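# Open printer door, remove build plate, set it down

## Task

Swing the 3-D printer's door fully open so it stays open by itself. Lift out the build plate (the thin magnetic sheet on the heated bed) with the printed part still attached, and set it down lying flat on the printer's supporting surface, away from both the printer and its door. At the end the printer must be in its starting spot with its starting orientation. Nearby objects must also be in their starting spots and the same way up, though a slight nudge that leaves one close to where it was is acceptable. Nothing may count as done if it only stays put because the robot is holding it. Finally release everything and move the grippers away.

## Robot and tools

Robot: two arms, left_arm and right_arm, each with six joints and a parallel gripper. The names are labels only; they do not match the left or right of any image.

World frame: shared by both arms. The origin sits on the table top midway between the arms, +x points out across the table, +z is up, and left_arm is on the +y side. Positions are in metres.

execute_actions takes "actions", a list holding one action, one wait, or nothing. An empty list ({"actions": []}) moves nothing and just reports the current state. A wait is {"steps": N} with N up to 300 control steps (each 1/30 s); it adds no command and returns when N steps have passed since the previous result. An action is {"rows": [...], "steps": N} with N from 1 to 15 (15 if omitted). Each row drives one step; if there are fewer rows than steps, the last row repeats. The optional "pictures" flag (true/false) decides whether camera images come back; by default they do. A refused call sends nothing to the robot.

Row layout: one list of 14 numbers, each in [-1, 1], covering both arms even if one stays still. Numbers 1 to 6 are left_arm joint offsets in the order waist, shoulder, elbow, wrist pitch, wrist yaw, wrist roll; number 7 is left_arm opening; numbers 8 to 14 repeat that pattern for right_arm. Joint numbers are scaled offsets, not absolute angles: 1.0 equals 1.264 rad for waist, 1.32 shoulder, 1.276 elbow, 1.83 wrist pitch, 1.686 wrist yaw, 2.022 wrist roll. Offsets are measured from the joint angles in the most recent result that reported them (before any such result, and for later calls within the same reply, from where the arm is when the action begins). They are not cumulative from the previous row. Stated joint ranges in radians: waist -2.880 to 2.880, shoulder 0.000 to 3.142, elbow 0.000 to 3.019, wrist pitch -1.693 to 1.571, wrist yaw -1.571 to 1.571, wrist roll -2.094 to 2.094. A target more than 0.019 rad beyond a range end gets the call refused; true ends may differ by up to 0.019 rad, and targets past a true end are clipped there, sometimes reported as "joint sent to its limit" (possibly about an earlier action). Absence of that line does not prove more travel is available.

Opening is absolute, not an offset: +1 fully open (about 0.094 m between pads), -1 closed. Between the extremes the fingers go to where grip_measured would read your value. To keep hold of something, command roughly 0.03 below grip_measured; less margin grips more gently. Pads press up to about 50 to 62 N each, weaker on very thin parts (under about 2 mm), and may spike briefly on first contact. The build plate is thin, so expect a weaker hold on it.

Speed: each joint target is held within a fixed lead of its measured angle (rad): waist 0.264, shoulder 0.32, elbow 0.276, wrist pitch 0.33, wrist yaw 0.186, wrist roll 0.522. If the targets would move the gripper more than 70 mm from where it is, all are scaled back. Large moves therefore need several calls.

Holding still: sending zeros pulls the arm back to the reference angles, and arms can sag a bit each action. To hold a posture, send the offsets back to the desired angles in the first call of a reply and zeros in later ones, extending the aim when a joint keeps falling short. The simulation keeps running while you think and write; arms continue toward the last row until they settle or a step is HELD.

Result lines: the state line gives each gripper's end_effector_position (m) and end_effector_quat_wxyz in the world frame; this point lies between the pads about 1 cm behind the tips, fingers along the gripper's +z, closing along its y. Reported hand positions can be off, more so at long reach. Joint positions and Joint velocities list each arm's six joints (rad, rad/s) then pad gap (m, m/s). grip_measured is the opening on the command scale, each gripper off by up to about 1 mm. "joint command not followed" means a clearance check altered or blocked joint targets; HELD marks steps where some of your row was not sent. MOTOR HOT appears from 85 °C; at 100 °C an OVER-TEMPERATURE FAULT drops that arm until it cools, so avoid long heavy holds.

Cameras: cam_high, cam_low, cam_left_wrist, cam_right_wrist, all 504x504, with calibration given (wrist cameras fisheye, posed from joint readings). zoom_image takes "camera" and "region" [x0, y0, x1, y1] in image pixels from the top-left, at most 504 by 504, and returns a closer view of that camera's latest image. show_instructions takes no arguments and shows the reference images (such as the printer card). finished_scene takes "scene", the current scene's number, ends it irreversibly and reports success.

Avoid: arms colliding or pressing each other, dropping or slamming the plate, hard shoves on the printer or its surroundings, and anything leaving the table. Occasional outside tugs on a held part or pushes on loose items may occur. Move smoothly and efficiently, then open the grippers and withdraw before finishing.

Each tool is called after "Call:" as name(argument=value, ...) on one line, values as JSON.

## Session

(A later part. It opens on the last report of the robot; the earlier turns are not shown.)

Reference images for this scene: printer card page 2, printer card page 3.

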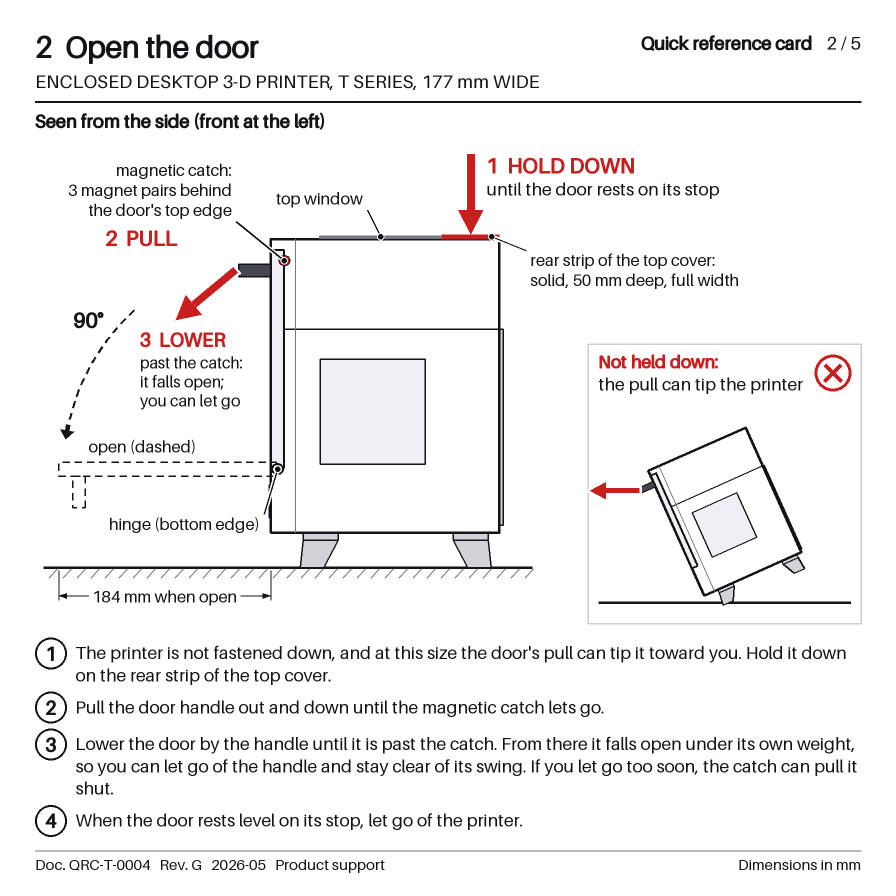

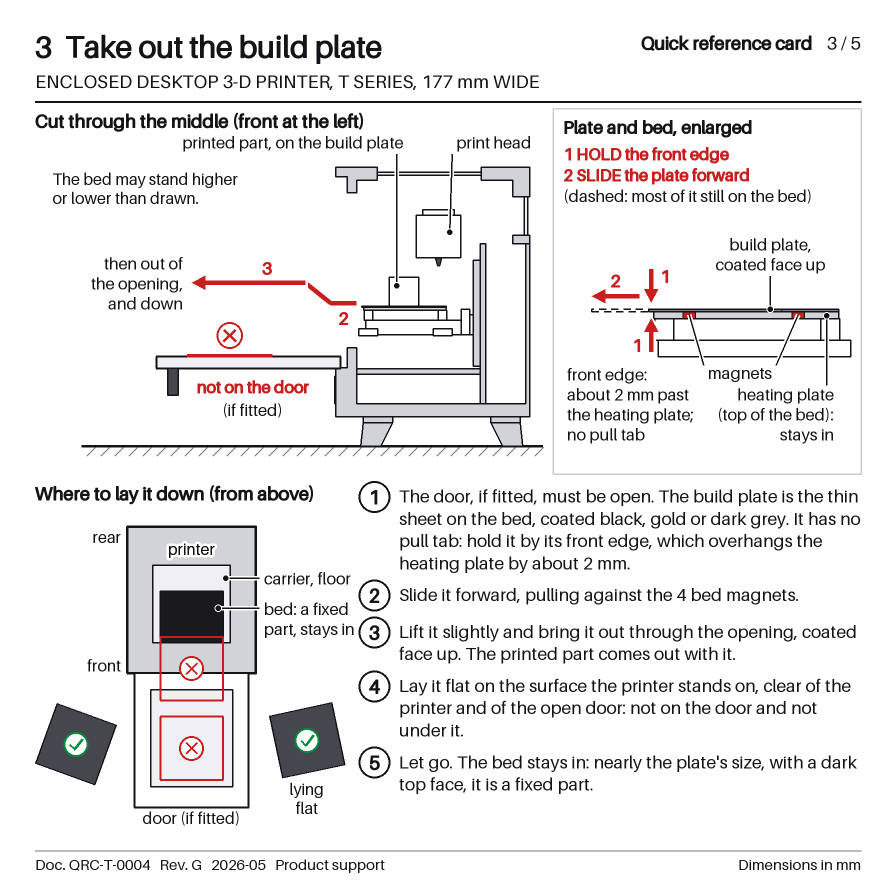

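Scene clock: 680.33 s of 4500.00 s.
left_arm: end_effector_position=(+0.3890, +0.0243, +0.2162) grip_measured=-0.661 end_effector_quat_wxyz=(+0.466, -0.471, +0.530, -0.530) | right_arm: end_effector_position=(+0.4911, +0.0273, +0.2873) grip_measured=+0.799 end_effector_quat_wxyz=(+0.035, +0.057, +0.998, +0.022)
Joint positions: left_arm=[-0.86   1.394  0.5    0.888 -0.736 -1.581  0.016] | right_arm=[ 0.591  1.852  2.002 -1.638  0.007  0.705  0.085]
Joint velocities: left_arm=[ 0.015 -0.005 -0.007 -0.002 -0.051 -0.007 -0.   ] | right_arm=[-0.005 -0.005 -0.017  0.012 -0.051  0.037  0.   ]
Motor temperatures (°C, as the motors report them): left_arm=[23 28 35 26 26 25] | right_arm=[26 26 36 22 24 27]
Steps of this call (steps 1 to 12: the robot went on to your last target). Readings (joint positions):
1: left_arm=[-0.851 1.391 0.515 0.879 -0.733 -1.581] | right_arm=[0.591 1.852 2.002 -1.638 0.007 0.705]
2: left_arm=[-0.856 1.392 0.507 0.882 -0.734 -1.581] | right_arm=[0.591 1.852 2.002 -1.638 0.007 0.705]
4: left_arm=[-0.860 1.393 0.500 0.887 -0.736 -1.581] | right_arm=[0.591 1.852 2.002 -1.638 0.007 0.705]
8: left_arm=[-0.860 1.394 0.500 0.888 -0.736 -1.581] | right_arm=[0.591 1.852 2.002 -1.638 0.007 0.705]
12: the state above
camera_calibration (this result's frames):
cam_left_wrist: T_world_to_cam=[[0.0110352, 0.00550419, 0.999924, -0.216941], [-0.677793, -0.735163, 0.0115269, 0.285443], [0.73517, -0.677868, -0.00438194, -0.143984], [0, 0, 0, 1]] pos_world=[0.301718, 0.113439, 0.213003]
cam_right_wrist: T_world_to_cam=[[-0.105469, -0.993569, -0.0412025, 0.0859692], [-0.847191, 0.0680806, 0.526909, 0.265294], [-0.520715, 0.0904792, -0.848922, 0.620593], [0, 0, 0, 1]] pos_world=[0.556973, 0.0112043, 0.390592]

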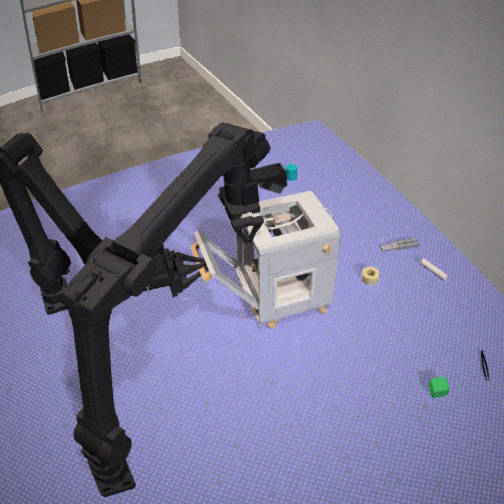

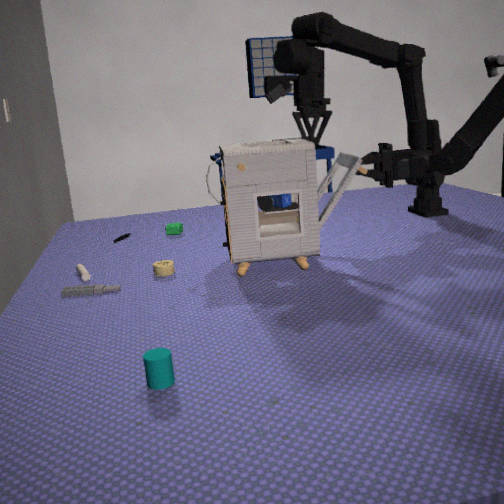

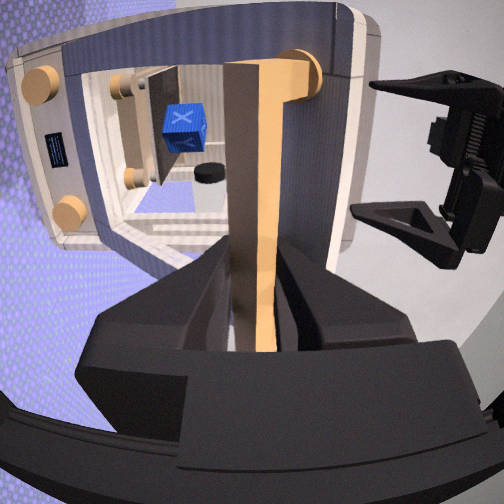

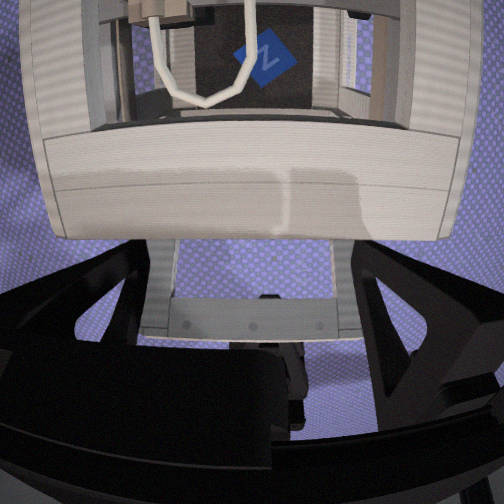

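Call:
execute_actions(actions=[{"rows":[[-0.006,0.012,-0.004,0.018,-0.003,0,-0.66,0,0,0.02,0.01,0,0,0.8],[-0.01,0.018,-0.009,0.026,-0.006,0,-0.66,0,0,0.02,0.01,0,0,0.8],[-0.014,0.024,-0.014,0.035,-0.009,0,-0.66,0,0,0.02,0.01,0,0,0.8],[-0.018,0.03,-0.019,0.043,-0.013,0,-0.66,0,0,0.02,0.01,0,0,0.8],[-0.022,0.036,-0.024,0.052,-0.016,0,-0.66,0,0,0.02,0.01,0,0,0.8],[-0.026,0.042,-0.029,0.06,-0.019,0,-0.66,0,0,0.02,0.01,0,0,0.8],[-0.03,0.049,-0.034,0.069,-0.022,0,-0.66,0,0,0.02,0.01,0,0,0.8],[-0.034,0.056,-0.039,0.077,-0.025,0,-0.66,0,0,0.02,0.01,0,0,0.8],[-0.038,0.063,-0.044,0.085,-0.028,0,-0.66,0,0,0.02,0.01,0,0,0.8],[-0.042,0.07,-0.048,0.094,-0.031,0,-0.66,0,0,0.02,0.01,0,0,0.8],[-0.045,0.077,-0.052,0.102,-0.034,0,-0.66,0,0,0.02,0.01,0,0,0.8],[-0.049,0.084,-0.056,0.111,-0.037,0,-0.66,0,0,0.02,0.01,0,0,0.8],[-0.052,0.091,-0.06,0.119,-0.04,0,-0.66,0,0,0.02,0.01,0,0,0.8],[-0.055,0.098,-0.064,0.128,-0.043,0,-0.66,0,0,0.02,0.01,0,0,0.8],[-0.0585,0.1045,-0.068,0.136,-0.045,0,-0.66,0,0,0.02,0.01,0,0,0.8]],"steps":15}], pictures=false)

Call:
execute_actions(actions=[{"steps":12}])

Call:
zoom_image(camera="cam_low", region=[290, 130, 420, 260])

Scene clock: 694.80 s of 4500.00 s.
left_arm: end_effector_position=(+0.3617, +0.0273, +0.1761) grip_measured=-0.661 end_effector_quat_wxyz=(+0.467, -0.473, +0.524, -0.533) | right_arm: end_effector_position=(+0.4910, +0.0274, +0.2873) grip_measured=+0.799 end_effector_quat_wxyz=(+0.035, +0.057, +0.998, +0.022)
Joint positions: left_arm=[-0.922  1.504  0.419  1.091 -0.806 -1.581  0.016] | right_arm=[ 0.591  1.852  2.002 -1.638  0.007  0.705  0.085]
Joint velocities: left_arm=[-0.112  0.317 -0.134  0.408 -0.125  0.007 -0.001] | right_arm=[-0.024  0.005 -0.012  0.002 -0.066  0.037 -0.002]
Motor temperatures (°C, as the motors report them): left_arm=[23 28 35 26 26 25] | right_arm=[26 26 36 22 24 27]
Steps of this call (steps 1 to 30: the robot went on to your last target; steps 31 to 90: nothing new was sent; then 10.97 s passed at rest; steps 91 to 105: all 15 steps of this action). Readings (joint positions):
91: left_arm=[-0.860 1.394 0.499 0.891 -0.737 -1.581] | right_arm=[0.591 1.852 2.002 -1.638 0.007 0.705]
92: left_arm=[-0.860 1.396 0.497 0.898 -0.739 -1.581] | right_arm=[0.591 1.852 2.002 -1.638 0.007 0.705]
94: left_arm=[-0.865 1.405 0.489 0.924 -0.749 -1.581] | right_arm=[0.591 1.852 2.002 -1.638 0.007 0.705]
98: left_arm=[-0.886 1.434 0.463 0.987 -0.773 -1.581] | right_arm=[0.591 1.852 2.002 -1.638 0.007 0.705]
105: the state above

Scene clock: 695.20 s of 4500.00 s.
left_arm: end_effector_position=(+0.3584, +0.0278, +0.1642) grip_measured=-0.661 end_effector_quat_wxyz=(+0.467, -0.471, +0.531, -0.527) | right_arm: end_effector_position=(+0.4910, +0.0274, +0.2873) grip_measured=+0.799 end_effector_quat_wxyz=(+0.035, +0.057, +0.998, +0.022)
Joint positions: left_arm=[-0.928  1.533  0.407  1.114 -0.809 -1.581  0.016] | right_arm=[ 0.591  1.852  2.002 -1.638  0.007  0.705  0.085]
Joint velocities: left_arm=[-0.005 -0.015  0.002 -0.002 -0.066 -0.007  0.001] | right_arm=[-0.005 -0.015 -0.002 -0.007  0.022  0.037 -0.   ]
Motor temperatures (°C, as the motors report them): left_arm=[23 28 35 26 26 25] | right_arm=[26 26 36 22 24 27]
Steps of this call (steps 1 to 12: the robot went on to your last target). Readings (joint positions):
1: left_arm=[-0.925 1.514 0.415 1.101 -0.808 -1.581] | right_arm=[0.591 1.852 2.002 -1.638 0.007 0.705]
2: left_arm=[-0.927 1.522 0.412 1.106 -0.808 -1.581] | right_arm=[0.591 1.852 2.002 -1.638 0.007 0.705]
4: left_arm=[-0.928 1.532 0.408 1.110 -0.808 -1.581] | right_arm=[0.591 1.852 2.002 -1.638 0.007 0.705]
8: left_arm=[-0.928 1.533 0.407 1.114 -0.809 -1.581] | right_arm=[0.591 1.852 2.002 -1.638 0.007 0.705]
12: the state above
camera_calibration (this result's frames):
cam_left_wrist: T_world_to_cam=[[0.0145834, 0.0000998127, 0.999894, -0.165756], [-0.674947, -0.7378, 0.0099177, 0.267152], [0.737722, -0.67502, -0.0106922, -0.119376], [0, 0, 0, 1]] pos_world=[0.270797, 0.11654, 0.161813]
cam_right_wrist: T_world_to_cam=[[-0.105447, -0.993559, -0.0414939, 0.0860919], [-0.847081, 0.0678875, 0.52711, 0.265153], [-0.520898, 0.0907308, -0.848784, 0.620611], [0, 0, 0, 1]] pos_world=[0.556959, 0.0112282, 0.390572]

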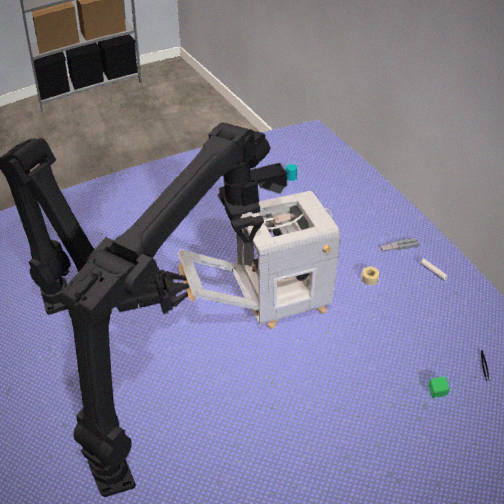

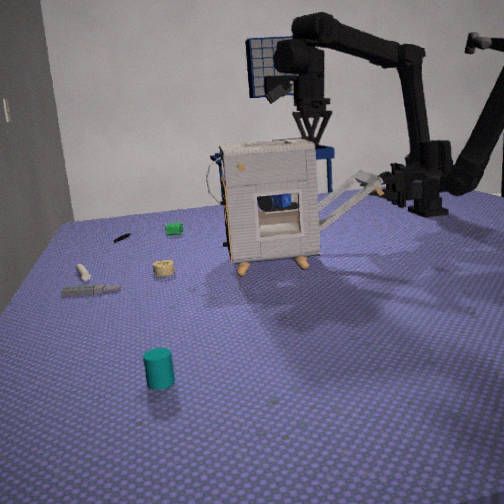

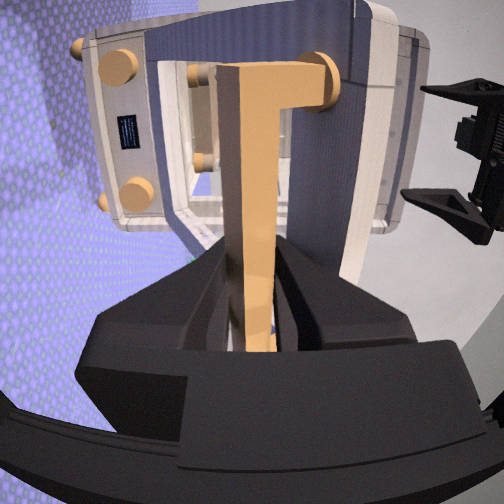

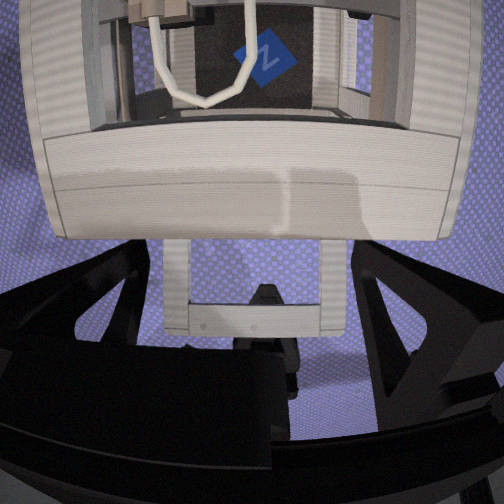

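Region (290, 130, 420, 260) of cam_low's 504x504 image, scaled by 3.877, with more detail than that image has.

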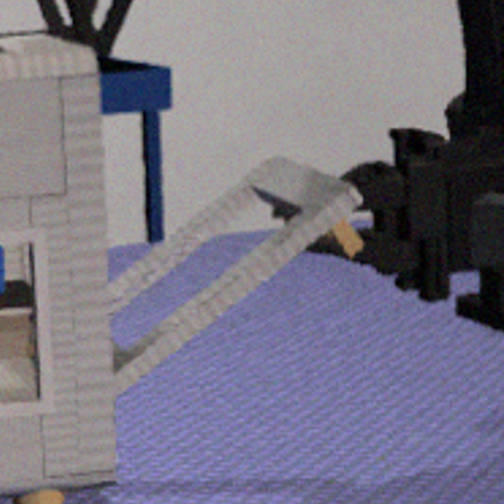

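Call:
execute_actions(actions=[{"rows":[[-0.007,0.014,-0.004,0.021,-0.004,0,-0.66,0,0,0.02,0.01,0,0,0.8],[-0.012,0.024,-0.008,0.031,-0.007,0,-0.66,0,0,0.02,0.01,0,0,0.8],[-0.017,0.035,-0.012,0.042,-0.011,0,-0.66,0,0,0.02,0.01,0,0,0.8],[-0.022,0.046,-0.016,0.053,-0.015,0,-0.66,0,0,0.02,0.01,0,0,0.8],[-0.027,0.057,-0.02,0.064,-0.018,0,-0.66,0,0,0.02,0.01,0,0,0.8],[-0.031,0.069,-0.023,0.075,-0.021,0,-0.66,0,0,0.02,0.01,0,0,0.8],[-0.035,0.081,-0.026,0.086,-0.024,0,-0.66,0,0,0.02,0.01,0,0,0.8],[-0.038,0.093,-0.029,0.097,-0.027,0,-0.66,0,0,0.02,0.01,0,0,0.8],[-0.041,0.105,-0.032,0.108,-0.029,0,-0.66,0,0,0.02,0.01,0,0,0.8],[-0.044,0.117,-0.034,0.12,-0.031,0,-0.66,0,0,0.02,0.01,0,0,0.8],[-0.047,0.13,-0.036,0.131,-0.033,0,-0.66,0,0,0.02,0.01,0,0,0.8],[-0.049,0.142,-0.038,0.142,-0.035,0,-0.66,0,0,0.02,0.01,0,0,0.8],[-0.051,0.155,-0.04,0.154,-0.037,0,-0.66,0,0,0.02,0.01,0,0,0.8],[-0.053,0.167,-0.041,0.165,-0.038,0,-0.66,0,0,0.02,0.01,0,0,0.8],[-0.0545,0.18,-0.042,0.1765,-0.039,0,-0.66,0,0,0.02,0.01,0,0,0.8]],"steps":15}], pictures=false)

Call:
execute_actions(actions=[{"steps":12}])

Call:
zoom_image(camera="cam_low", region=[300, 150, 430, 280])

Scene clock: 712.23 s of 4500.00 s.
left_arm: end_effector_position=(+0.3363, +0.0320, +0.1155) grip_measured=-0.661 end_effector_quat_wxyz=(+0.469, -0.473, +0.528, -0.527) | right_arm: end_effector_position=(+0.4910, +0.0274, +0.2873) grip_measured=+0.799 end_effector_quat_wxyz=(+0.035, +0.057, +0.998, +0.022)
Joint positions: left_arm=[-0.982  1.739  0.358  1.372 -0.868 -1.581  0.016] | right_arm=[ 0.591  1.852  2.002 -1.638  0.006  0.705  0.085]
Joint velocities: left_arm=[-0.073  0.464 -0.056  0.652 -0.095  0.007  0.001] | right_arm=[-0.005 -0.005 -0.012 -0.012 -0.007  0.007 -0.   ]
Motor temperatures (°C, as the motors report them): left_arm=[23 28 34 26 26 25] | right_arm=[26 26 36 22 24 27]
Steps of this call (steps 1 to 30: the robot went on to your last target; steps 31 to 90: nothing new was sent; then 13.53 s passed at rest; steps 91 to 105: all 15 steps of this action). Readings (joint positions):
91: left_arm=[-0.928 1.535 0.407 1.117 -0.809 -1.581] | right_arm=[0.591 1.852 2.002 -1.638 0.007 0.705]
92: left_arm=[-0.929 1.538 0.406 1.126 -0.811 -1.581] | right_arm=[0.591 1.852 2.002 -1.638 0.007 0.705]
94: left_arm=[-0.934 1.556 0.401 1.156 -0.822 -1.581] | right_arm=[0.591 1.852 2.002 -1.638 0.007 0.705]
98: left_arm=[-0.955 1.620 0.381 1.230 -0.845 -1.581] | right_arm=[0.591 1.852 2.002 -1.638 0.007 0.705]
105: the state above

Scene clock: 712.63 s of 4500.00 s.
left_arm: end_effector_position=(+0.3340, +0.0324, +0.1087) grip_measured=-0.661 end_effector_quat_wxyz=(+0.468, -0.473, +0.528, -0.529) | right_arm: end_effector_position=(+0.4910, +0.0274, +0.2873) grip_measured=+0.799 end_effector_quat_wxyz=(+0.035, +0.057, +0.998, +0.022)
Joint positions: left_arm=[-0.986  1.775  0.355  1.414 -0.87  -1.581  0.016] | right_arm=[ 0.591  1.852  2.002 -1.638  0.006  0.705  0.085]
Joint velocities: left_arm=[-0.005 -0.015  0.002  0.012  0.022 -0.037 -0.001] | right_arm=[-0.005 -0.005 -0.017  0.002 -0.022 -0.007 -0.   ]
Motor temperatures (°C, as the motors report them): left_arm=[23 28 34 26 26 25] | right_arm=[26 26 36 22 24 27]
Steps of this call (steps 1 to 12: the robot went on to your last target). Readings (joint positions):
1: left_arm=[-0.984 1.753 0.357 1.389 -0.870 -1.581] | right_arm=[0.591 1.852 2.002 -1.638 0.006 0.705]
2: left_arm=[-0.985 1.764 0.356 1.399 -0.870 -1.581] | right_arm=[0.591 1.852 2.002 -1.638 0.006 0.705]
4: left_arm=[-0.986 1.774 0.355 1.407 -0.870 -1.581] | right_arm=[0.591 1.852 2.002 -1.638 0.006 0.705]
8: left_arm=[-0.986 1.775 0.355 1.413 -0.870 -1.581] | right_arm=[0.591 1.852 2.002 -1.638 0.006 0.705]
12: the state above
camera_calibration (this result's frames):
cam_left_wrist: T_world_to_cam=[[0.0103941, 0.00513172, 0.999933, -0.108743], [-0.672172, -0.740316, 0.0107865, 0.253729], [0.740322, -0.672239, -0.00424553, -0.100513], [0, 0, 0, 1]] pos_world=[0.246092, 0.120829, 0.105572]
cam_right_wrist: T_world_to_cam=[[-0.105424, -0.993549, -0.0417852, 0.0862146], [-0.846972, 0.0676944, 0.527311, 0.265012], [-0.52108, 0.0909823, -0.848645, 0.62063], [0, 0, 0, 1]] pos_world=[0.556945, 0.0112522, 0.390553]

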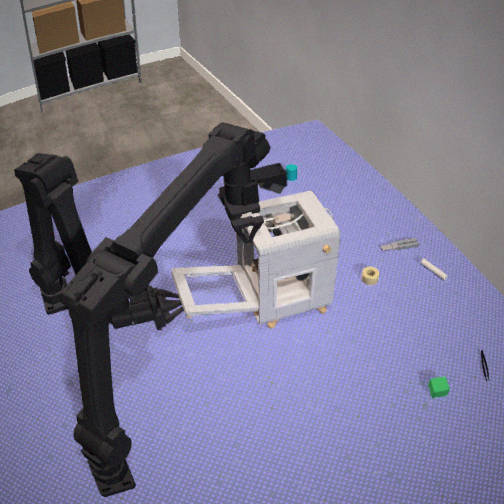

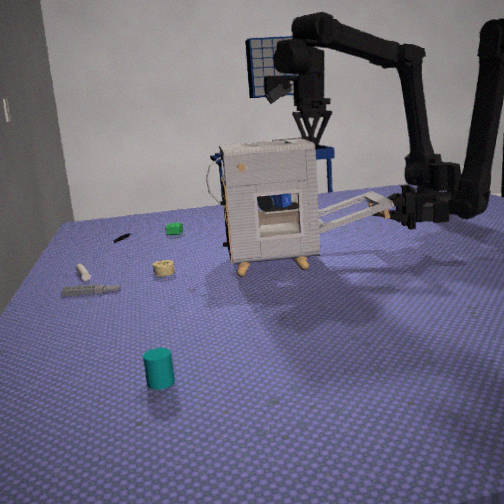

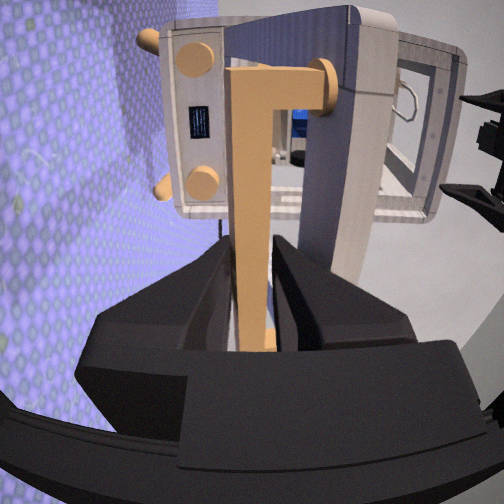

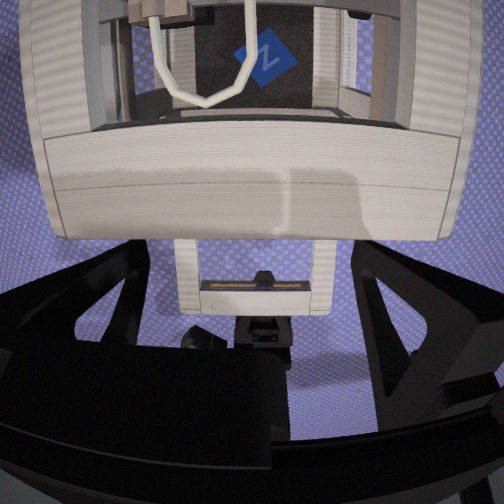

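Region (300, 150, 430, 280) of cam_low's 504x504 image, scaled by 3.877, with more detail than that image has.

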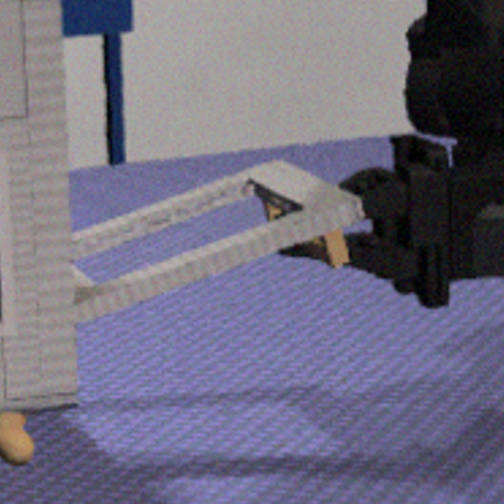

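Call:
execute_actions(actions=[{"rows":[[-0.004,0,-0.001,-0.01,-0.001,0,-0.66,0,0,0.02,0.01,0,0,0.8],[-0.005,0,-0.002,-0.018,-0.002,0,-0.66,0,0,0.02,0.01,0,0,0.8],[-0.007,0,-0.003,-0.026,-0.003,0,-0.66,0,0,0.02,0.01,0,0,0.8],[-0.008,0,-0.004,-0.034,-0.004,0,-0.66,0,0,0.02,0.01,0,0,0.8],[-0.01,0,-0.005,-0.042,-0.005,0,-0.66,0,0,0.02,0.01,0,0,0.8],[-0.011,0,-0.006,-0.05,-0.006,0,-0.66,0,0,0.02,0.01,0,0,0.8],[-0.013,0,-0.007,-0.058,-0.007,0,-0.66,0,0,0.02,0.01,0,0,0.8],[-0.014,0,-0.008,-0.066,-0.008,0,-0.66,0,0,0.02,0.01,0,0,0.8],[-0.016,0,-0.009,-0.074,-0.009,0,-0.66,0,0,0.02,0.01,0,0,0.8],[-0.017,0,-0.01,-0.082,-0.01,0,-0.66,0,0,0.02,0.01,0,0,0.8],[-0.019,0,-0.011,-0.09,-0.011,0,-0.66,0,0,0.02,0.01,0,0,0.8],[-0.02,0,-0.012,-0.098,-0.012,0,-0.66,0,0,0.02,0.01,0,0,0.8],[-0.022,0,-0.013,-0.105,-0.013,0,-0.66,0,0,0.02,0.01,0,0,0.8],[-0.023,0,-0.014,-0.111,-0.014,0,-0.66,0,0,0.02,0.01,0,0,0.8],[-0.024,0,-0.014,-0.116,-0.015,0,-0.66,0,0,0.02,0.01,0,0,0.8]],"steps":15}], pictures=false)

Call:
execute_actions(actions=[{"steps":12}])

Call:
zoom_image(camera="cam_low", region=[300, 150, 430, 280])

Scene clock: 728.33 s of 4500.00 s.
left_arm: end_effector_position=(+0.3249, +0.0373, +0.0723) grip_measured=-0.661 end_effector_quat_wxyz=(+0.477, -0.460, +0.594, -0.457) | right_arm: end_effector_position=(+0.4910, +0.0274, +0.2873) grip_measured=+0.799 end_effector_quat_wxyz=(+0.035, +0.057, +0.998, +0.022)
Joint positions: left_arm=[-1.004  1.775  0.341  1.231 -0.889 -1.581  0.016] | right_arm=[ 0.591  1.852  2.002 -1.638  0.006  0.705  0.085]
Joint velocities: left_arm=[-0.063 -0.015 -0.046 -0.335 -0.037 -0.022  0.   ] | right_arm=[-0.005  0.005  0.007 -0.012  0.007 -0.081 -0.   ]
Motor temperatures (°C, as the motors report them): left_arm=[23 28 33 26 26 25] | right_arm=[26 26 36 22 24 27]
Steps of this call (steps 1 to 30: the robot went on to your last target; steps 31 to 90: nothing new was sent; then 12.20 s passed at rest; steps 91 to 105: all 15 steps of this action). Readings (joint positions):
91: left_arm=[-0.986 1.775 0.355 1.412 -0.870 -1.581] | right_arm=[0.591 1.852 2.002 -1.638 0.006 0.705]
92: left_arm=[-0.986 1.775 0.355 1.406 -0.870 -1.581] | right_arm=[0.591 1.852 2.002 -1.638 0.006 0.705]
94: left_arm=[-0.987 1.775 0.355 1.384 -0.871 -1.581] | right_arm=[0.591 1.852 2.002 -1.638 0.006 0.705]
98: left_arm=[-0.991 1.775 0.352 1.329 -0.877 -1.581] | right_arm=[0.591 1.852 2.002 -1.638 0.006 0.705]
105: the state above

Scene clock: 728.73 s of 4500.00 s.
left_arm: end_effector_position=(+0.3230, +0.0382, +0.0678) grip_measured=-0.661 end_effector_quat_wxyz=(+0.478, -0.457, +0.602, -0.448) | right_arm: end_effector_position=(+0.4910, +0.0274, +0.2873) grip_measured=+0.799 end_effector_quat_wxyz=(+0.035, +0.057, +0.998, +0.022)
Joint positions: left_arm=[-1.007  1.775  0.339  1.209 -0.891 -1.581  0.016] | right_arm=[ 0.591  1.852  2.002 -1.638  0.006  0.705  0.085]
Joint velocities: left_arm=[-0.005 -0.005  0.012  0.002 -0.022  0.051  0.   ] | right_arm=[-0.015  0.015 -0.012  0.012 -0.081 -0.066  0.   ]
Motor temperatures (°C, as the motors report them): left_arm=[23 28 33 26 26 25] | right_arm=[26 26 36 22 24 27]
Steps of this call (steps 1 to 12: the robot went on to your last target). Readings (joint positions):
1: left_arm=[-1.006 1.775 0.340 1.222 -0.890 -1.581] | right_arm=[0.591 1.852 2.002 -1.638 0.006 0.705]
2: left_arm=[-1.007 1.775 0.339 1.215 -0.890 -1.581] | right_arm=[0.591 1.852 2.002 -1.638 0.006 0.705]
4: left_arm=[-1.007 1.775 0.339 1.210 -0.891 -1.581] | right_arm=[0.591 1.852 2.002 -1.638 0.006 0.705]
8: left_arm=[-1.007 1.775 0.339 1.209 -0.891 -1.581] | right_arm=[0.591 1.852 2.002 -1.638 0.006 0.705]
12: the state above
camera_calibration (this result's frames):
cam_left_wrist: T_world_to_cam=[[0.127888, -0.181061, 0.975121, -0.0968738], [-0.674971, -0.736269, -0.0481872, 0.255718], [0.726676, -0.652017, -0.216371, -0.0705951], [0, 0, 0, 1]] pos_world=[0.236291, 0.124708, 0.0915113]
cam_right_wrist: T_world_to_cam=[[-0.105424, -0.993549, -0.0417852, 0.0862146], [-0.846972, 0.0676944, 0.527311, 0.265012], [-0.52108, 0.0909823, -0.848645, 0.62063], [0, 0, 0, 1]] pos_world=[0.556945, 0.0112522, 0.390553]

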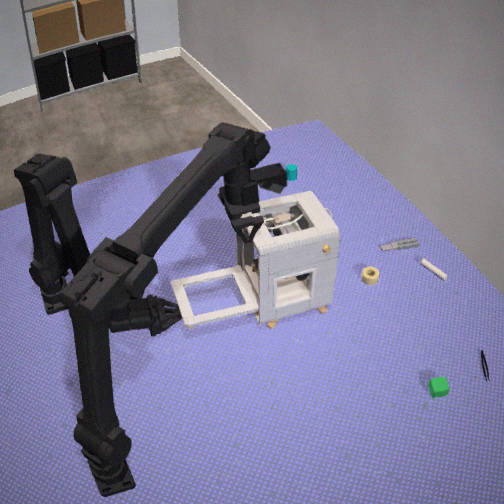

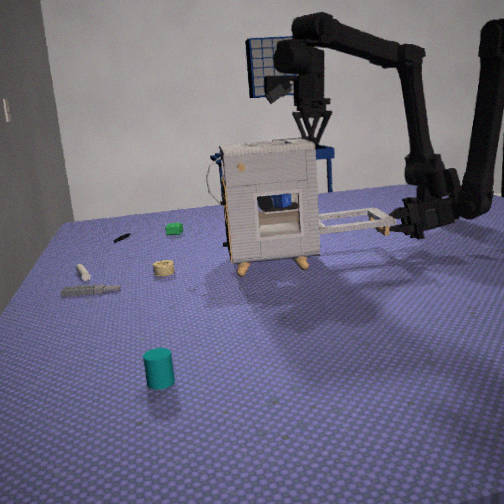

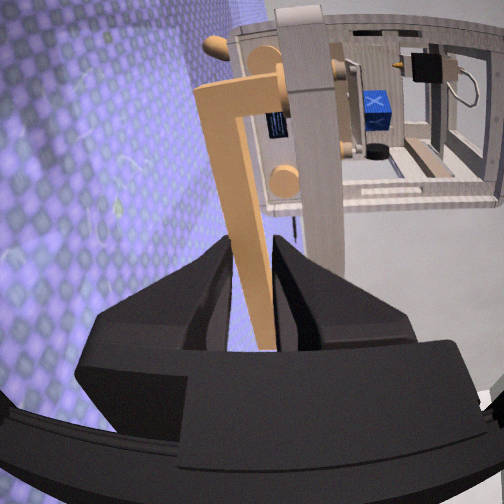

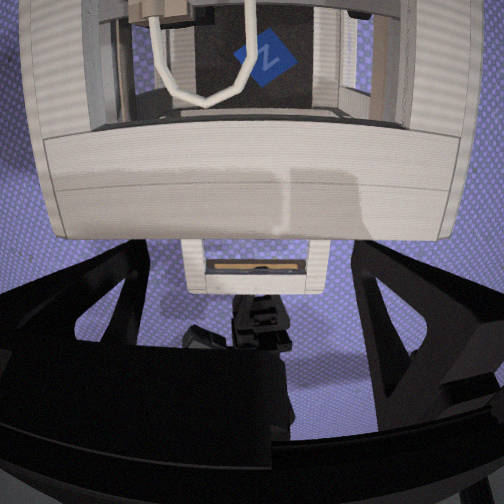

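Region (300, 150, 430, 280) of cam_low's 504x504 image, scaled by 3.877, with more detail than that image has.

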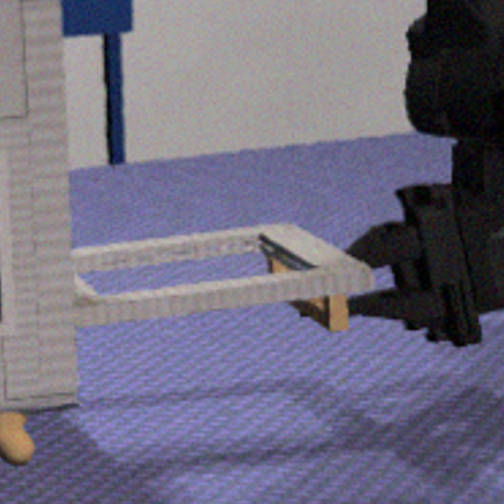

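Call:
execute_actions(actions=[{"rows":[[-0.009,-0.006,-0.003,0.003,-0.005,0,-0.64,0,0,0.02,0.01,0,0,0.8],[-0.015,-0.007,-0.007,0.005,-0.009,0,-0.62,0,0,0.02,0.01,0,0,0.8],[-0.022,-0.008,-0.01,0.007,-0.014,0,-0.62,0,0,0.02,0.01,0,0,0.8],[-0.028,-0.009,-0.013,0.009,-0.019,0,-0.62,0,0,0.02,0.01,0,0,0.8],[-0.034,-0.01,-0.017,0.011,-0.024,0,-0.62,0,0,0.02,0.01,0,0,0.8],[-0.04,-0.011,-0.02,0.013,-0.028,0,-0.62,0,0,0.02,0.01,0,0,0.8],[-0.047,-0.012,-0.023,0.015,-0.033,0,-0.62,0,0,0.02,0.01,0,0,0.8],[-0.053,-0.013,-0.027,0.017,-0.038,0,-0.62,0,0,0.02,0.01,0,0,0.8],[-0.059,-0.014,-0.03,0.019,-0.043,0,-0.62,0,0,0.02,0.01,0,0,0.8],[-0.065,-0.015,-0.033,0.021,-0.047,0,-0.62,0,0,0.02,0.01,0,0,0.8],[-0.072,-0.016,-0.037,0.023,-0.052,0,-0.62,0,0,0.02,0.01,0,0,0.8],[-0.078,-0.017,-0.04,0.025,-0.057,0,-0.62,0,0,0.02,0.01,0,0,0.8],[-0.084,-0.018,-0.043,0.027,-0.062,0,-0.62,0,0,0.02,0.01,0,0,0.8],[-0.09,-0.019,-0.047,0.028,-0.066,0,-0.62,0,0,0.02,0.01,0,0,0.8],[-0.0965,-0.02,-0.05,0.03,-0.071,0,-0.62,0,0,0.02,0.01,0,0,0.8]],"steps":15}], pictures=false)

Call:
execute_actions(actions=[{"steps":12}])

Call:
zoom_image(camera="cam_low", region=[300, 150, 430, 280])

Scene clock: 746.47 s of 4500.00 s.
left_arm: end_effector_position=(+0.2895, +0.0432, +0.0708) grip_measured=-0.622 end_effector_quat_wxyz=(+0.489, -0.450, +0.600, -0.446) | right_arm: end_effector_position=(+0.4910, +0.0275, +0.2873) grip_measured=+0.799 end_effector_quat_wxyz=(+0.035, +0.057, +0.998, +0.022)
Joint positions: left_arm=[-1.107  1.76   0.286  1.24  -1.    -1.581  0.018] | right_arm=[ 0.591  1.852  2.002 -1.638  0.006  0.705  0.085]
Joint velocities: left_arm=[-0.239 -0.034 -0.134  0.115 -0.256 -0.022 -0.   ] | right_arm=[ 0.015 -0.005 -0.012 -0.007 -0.051 -0.051 -0.001]
Motor temperatures (°C, as the motors report them): left_arm=[23 28 33 26 26 25] | right_arm=[26 26 36 22 24 27]
Steps of this call (steps 1 to 30: the robot went on to your last target; steps 31 to 90: nothing new was sent; then 14.23 s passed at rest; steps 91 to 105: all 15 steps of this action). Readings (joint positions):
91: left_arm=[-1.008 1.775 0.339 1.209 -0.892 -1.581] | right_arm=[0.591 1.852 2.002 -1.638 0.006 0.705]
92: left_arm=[-1.009 1.775 0.338 1.209 -0.895 -1.581] | right_arm=[0.591 1.852 2.002 -1.638 0.006 0.705]
94: left_arm=[-1.017 1.775 0.334 1.209 -0.910 -1.581] | right_arm=[0.591 1.852 2.002 -1.638 0.006 0.705]
98: left_arm=[-1.049 1.773 0.315 1.215 -0.944 -1.581] | right_arm=[0.591 1.852 2.002 -1.638 0.006 0.705]
105: the state above

Scene clock: 746.87 s of 4500.00 s.
left_arm: end_effector_position=(+0.2839, +0.0427, +0.0711) grip_measured=-0.622 end_effector_quat_wxyz=(+0.487, -0.447, +0.602, -0.448) | right_arm: end_effector_position=(+0.4910, +0.0275, +0.2873) grip_measured=+0.799 end_effector_quat_wxyz=(+0.035, +0.057, +0.998, +0.022)
Joint positions: left_arm=[-1.124  1.757  0.277  1.246 -1.007 -1.581  0.018] | right_arm=[ 0.591  1.852  2.002 -1.638  0.006  0.705  0.085]
Joint velocities: left_arm=[ 0.005 -0.015  0.002  0.007 -0.11  -0.066 -0.001] | right_arm=[ 0.005  0.005  0.007 -0.002  0.051 -0.066 -0.001]
Motor temperatures (°C, as the motors report them): left_arm=[23 28 33 26 26 25] | right_arm=[26 26 36 22 24 27]
Steps of this call (steps 1 to 12: the robot went on to your last target). Readings (joint positions):
1: left_arm=[-1.114 1.758 0.282 1.243 -1.004 -1.581] | right_arm=[0.591 1.852 2.002 -1.638 0.006 0.705]
2: left_arm=[-1.120 1.757 0.279 1.244 -1.006 -1.581] | right_arm=[0.591 1.852 2.002 -1.638 0.006 0.705]
4: left_arm=[-1.124 1.757 0.277 1.246 -1.007 -1.581] | right_arm=[0.591 1.852 2.002 -1.638 0.006 0.705]
8: left_arm=[-1.124 1.757 0.277 1.246 -1.007 -1.581] | right_arm=[0.591 1.852 2.002 -1.638 0.006 0.705]
12: the state above
camera_calibration (this result's frames):
cam_left_wrist: T_world_to_cam=[[0.107504, -0.199167, 0.974051, -0.0876413], [-0.676254, -0.732819, -0.0752044, 0.235027], [0.728782, -0.650621, -0.213469, -0.0394429], [0, 0, 0, 1]] pos_world=[0.197105, 0.129114, 0.0946223]
cam_right_wrist: T_world_to_cam=[[-0.105402, -0.993539, -0.0420766, 0.0863373], [-0.846862, 0.0675012, 0.527511, 0.264872], [-0.521263, 0.0912338, -0.848505, 0.620648], [0, 0, 0, 1]] pos_world=[0.556931, 0.0112762, 0.390533]

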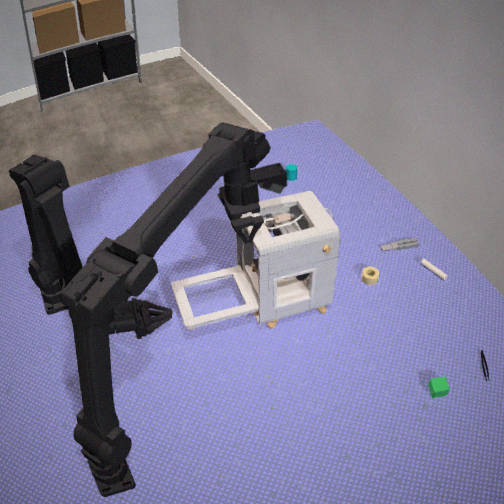

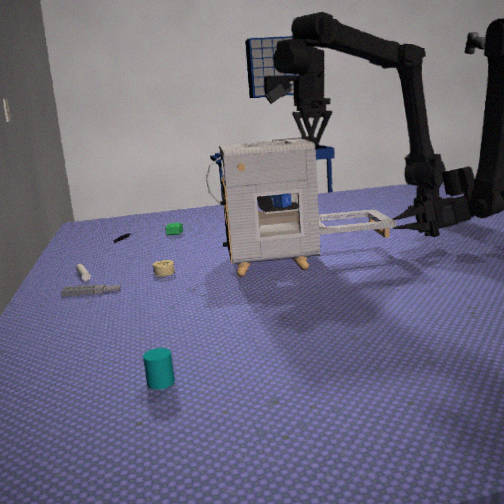

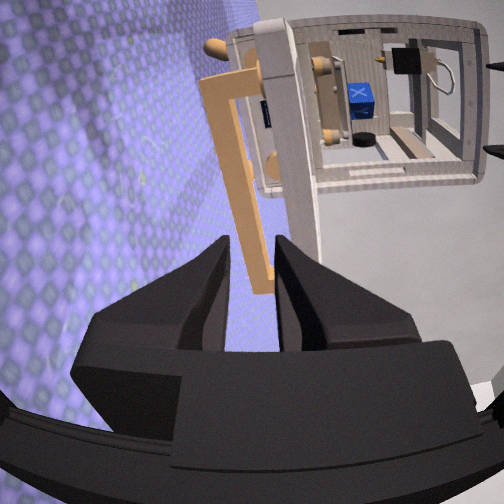

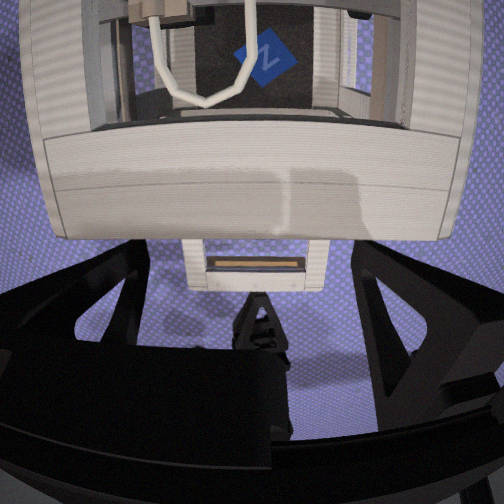

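Region (300, 150, 430, 280) of cam_low's 504x504 image, scaled by 3.877, with more detail than that image has.

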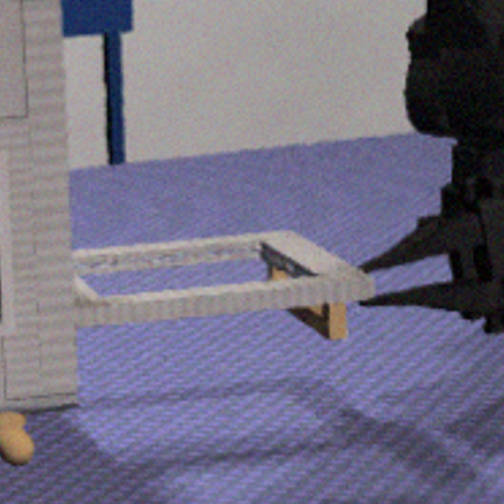

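Call:
execute_actions(actions=[])

Scene clock: 770.97 s of 4500.00 s.
left_arm: end_effector_position=(+0.2839, +0.0427, +0.0711) grip_measured=-0.622 end_effector_quat_wxyz=(+0.487, -0.447, +0.602, -0.448) | right_arm: end_effector_position=(+0.4910, +0.0275, +0.2873) grip_measured=+0.799 end_effector_quat_wxyz=(+0.035, +0.057, +0.998, +0.022)
Joint positions: left_arm=[-1.124  1.757  0.277  1.246 -1.007 -1.581  0.018] | right_arm=[ 0.591  1.852  2.002 -1.638  0.006  0.705  0.085]
Joint velocities: left_arm=[ 0.005  0.005 -0.007  0.007 -0.066 -0.007 -0.   ] | right_arm=[-0.005 -0.024  0.007 -0.002 -0.022  0.007 -0.   ]
Motor temperatures (°C, as the motors report them): left_arm=[23 27 32 26 26 25] | right_arm=[26 26 36 22 24 27]
Steps of this call (steps 1 to 30: the robot went on to your last target; steps 31 to 90: nothing new was sent; then 21.10 s passed at rest). Readings (joint positions):
1: left_arm=[-1.124 1.757 0.277 1.246 -1.007 -1.581] | right_arm=[0.591 1.852 2.002 -1.638 0.006 0.705]
2: left_arm=[-1.124 1.757 0.277 1.246 -1.007 -1.581] | right_arm=[0.591 1.852 2.002 -1.638 0.006 0.705]
4: left_arm=[-1.124 1.757 0.277 1.246 -1.007 -1.581] | right_arm=[0.591 1.852 2.002 -1.638 0.006 0.705]
8: left_arm=[-1.124 1.757 0.277 1.246 -1.007 -1.581] | right_arm=[0.591 1.852 2.002 -1.638 0.006 0.705]
90: the state above
All arms were judged still, so your last target was given up. Only a new action makes them travel on or press farther. Fingers that are still opening or closing keep moving.
camera_calibration (this result's frames):
cam_left_wrist: T_world_to_cam=[[0.107504, -0.199167, 0.974051, -0.0876413], [-0.676254, -0.732819, -0.0752044, 0.235027], [0.728782, -0.650621, -0.213469, -0.0394429], [0, 0, 0, 1]] pos_world=[0.197105, 0.129114, 0.0946223]
cam_right_wrist: T_world_to_cam=[[-0.105402, -0.993539, -0.0420766, 0.0863373], [-0.846862, 0.0675012, 0.527511, 0.264872], [-0.521263, 0.0912338, -0.848505, 0.620648], [0, 0, 0, 1]] pos_world=[0.556931, 0.0112762, 0.390533]

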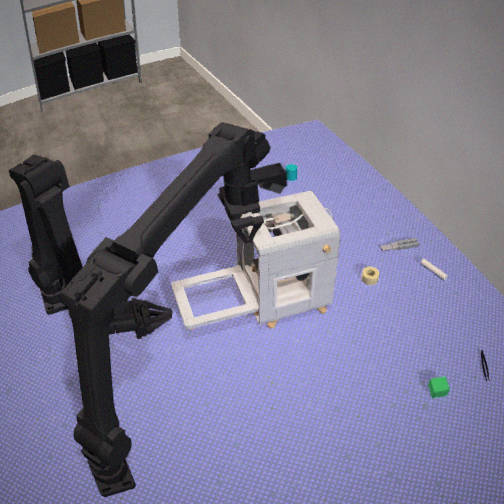

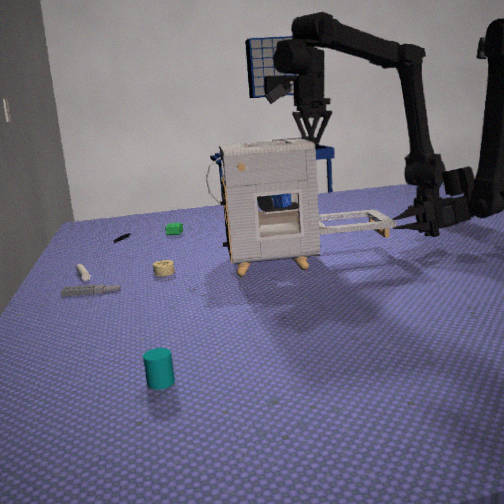

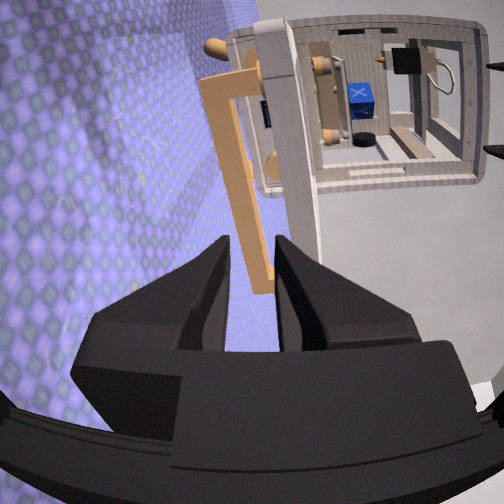

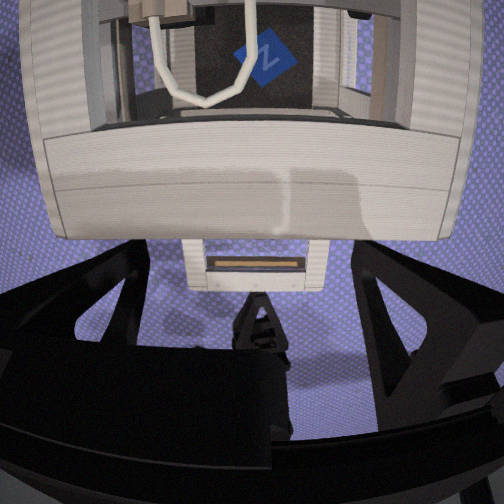

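Call:
zoom_image(camera="cam_left_wrist", region=[290, 10, 500, 200])

Call:
zoom_image(camera="cam_low", region=[230, 160, 350, 260])

Region (290, 10, 500, 200) of cam_left_wrist's 504x504 image, scaled by 2.400, with more detail than that image has; it fills the top 456 rows of this view, and the rest is white.

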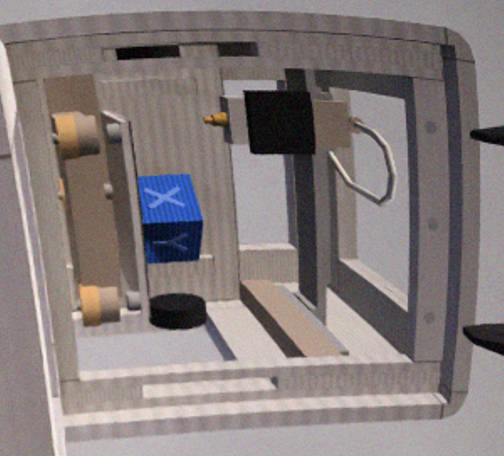

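Region (230, 160, 350, 260) of cam_low's 504x504 image, scaled by 4.200, with more detail than that image has.

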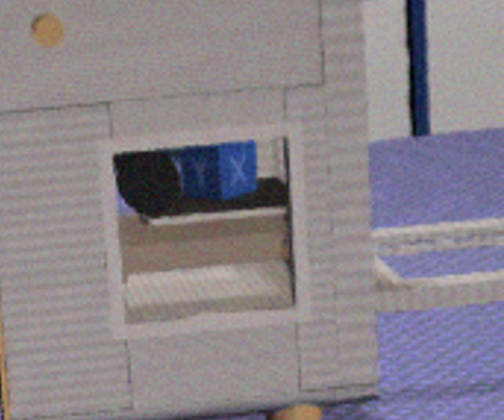

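Call:
execute_actions(actions=[{"rows":[[-0.004,-0.03,0.035,-0.025,-0.001,-0.007,-0.7,0,0,0,0,0,0,0.8],[-0.006,-0.06,0.037,-0.05,-0.002,-0.014,-0.7,0,0,0,0,0,0,0.8],[-0.008,-0.09,0.039,-0.076,-0.002,-0.02,-0.8,0,0,0,0,0,0,0.8],[-0.01,-0.12,0.041,-0.101,-0.003,-0.027,-0.8,0,0,0,0,0,0,0.8],[-0.012,-0.15,0.044,-0.127,-0.003,-0.033,-0.9,0,0,0,0,0,0,0.8],[-0.014,-0.18,0.046,-0.152,-0.004,-0.04,-0.9,0,0,0,0,0,0,0.8],[-0.015,-0.21,0.048,-0.178,-0.005,-0.047,-0.9,0,0,0,0,0,0,0.8],[-0.017,-0.24,0.05,-0.203,-0.005,-0.053,-0.9,0,0,0,0,0,0,0.8],[-0.018,-0.27,0.053,-0.229,-0.006,-0.06,-0.9,0,0,0,0,0,0,0.8],[-0.02,-0.30,0.055,-0.254,-0.006,-0.067,-0.9,0,0,0,0,0,0,0.8],[-0.021,-0.33,0.057,-0.28,-0.007,-0.073,-0.9,0,0,0,0,0,0,0.8],[-0.023,-0.36,0.06,-0.305,-0.008,-0.08,-0.9,0,0,0,0,0,0,0.8],[-0.024,-0.39,0.062,-0.331,-0.008,-0.087,-0.9,0,0,0,0,0,0,0.8],[-0.025,-0.42,0.064,-0.356,-0.009,-0.093,-0.9,0,0,0,0,0,0,0.8],[-0.026,-0.448,0.066,-0.382,-0.01,-0.1,-0.9,0,0,0,0,0,0,0.8]]}], pictures=false)

Call:
execute_actions(actions=[{"steps":20}], pictures=false)

Scene clock: 825.07 s of 4500.00 s.
left_arm: end_effector_position=(+0.2797, +0.0364, +0.1694) grip_measured=-0.898 end_effector_quat_wxyz=(+0.457, -0.480, +0.579, -0.475) | right_arm: end_effector_position=(+0.4910, +0.0275, +0.2873) grip_measured=+0.799 end_effector_quat_wxyz=(+0.035, +0.057, +0.998, +0.022)
Joint positions: left_arm=[-1.145  1.232  0.329  0.652 -1.018 -1.712  0.005] | right_arm=[ 0.591  1.852  2.002 -1.638  0.006  0.705  0.085]
Joint velocities: left_arm=[-0.024 -1.128  0.012 -1.385 -0.007 -0.374 -0.   ] | right_arm=[-0.005 -0.005 -0.007  0.007 -0.081  0.051 -0.   ]
Motor temperatures (°C, as the motors report them): left_arm=[23 27 32 26 26 25] | right_arm=[26 27 36 22 24 27]
Steps of this call (steps 1 to 90: nothing new was sent; then 50.60 s passed at rest; steps 91 to 105: all 15 steps of this action). Readings (joint positions):
91: left_arm=[-1.124 1.754 0.279 1.239 -1.007 -1.581] | right_arm=[0.591 1.852 2.002 -1.638 0.006 0.705]
92: left_arm=[-1.124 1.745 0.284 1.217 -1.007 -1.583] | right_arm=[0.591 1.852 2.002 -1.638 0.006 0.705]
94: left_arm=[-1.124 1.697 0.299 1.146 -1.007 -1.593] | right_arm=[0.591 1.852 2.002 -1.638 0.006 0.705]
98: left_arm=[-1.131 1.524 0.319 0.974 -1.010 -1.628] | right_arm=[0.591 1.852 2.002 -1.638 0.006 0.705]
105: the state above

Scene clock: 825.73 s of 4500.00 s.
left_arm: end_effector_position=(+0.2765, +0.0425, +0.1790) grip_measured=-0.898 end_effector_quat_wxyz=(+0.447, -0.493, +0.572, -0.480) | right_arm: end_effector_position=(+0.4910, +0.0275, +0.2873) grip_measured=+0.799 end_effector_quat_wxyz=(+0.035, +0.057, +0.998, +0.022)
Joint positions: left_arm=[-1.147  1.159  0.33   0.557 -1.021 -1.767  0.005] | right_arm=[ 0.591  1.852  2.002 -1.638  0.006  0.705  0.085]
Joint velocities: left_arm=[ 0.015 -0.015 -0.007 -0.017  0.037 -0.066  0.   ] | right_arm=[ 0.005 -0.005  0.012  0.012  0.066 -0.007 -0.   ]
Motor temperatures (°C, as the motors report them): left_arm=[23 27 32 26 26 25] | right_arm=[26 27 36 22 24 27]
Steps of this call (steps 1 to 20: the robot went on to your last target). Readings (joint positions):
1: left_arm=[-1.146 1.197 0.329 0.614 -1.020 -1.723] | right_arm=[0.591 1.852 2.002 -1.638 0.006 0.705]
2: left_arm=[-1.147 1.171 0.329 0.591 -1.021 -1.732] | right_arm=[0.591 1.852 2.002 -1.638 0.006 0.705]
4: left_arm=[-1.147 1.148 0.329 0.572 -1.021 -1.744] | right_arm=[0.591 1.852 2.002 -1.638 0.006 0.705]
8: left_arm=[-1.147 1.154 0.330 0.559 -1.021 -1.758] | right_arm=[0.591 1.852 2.002 -1.638 0.006 0.705]
20: the state above


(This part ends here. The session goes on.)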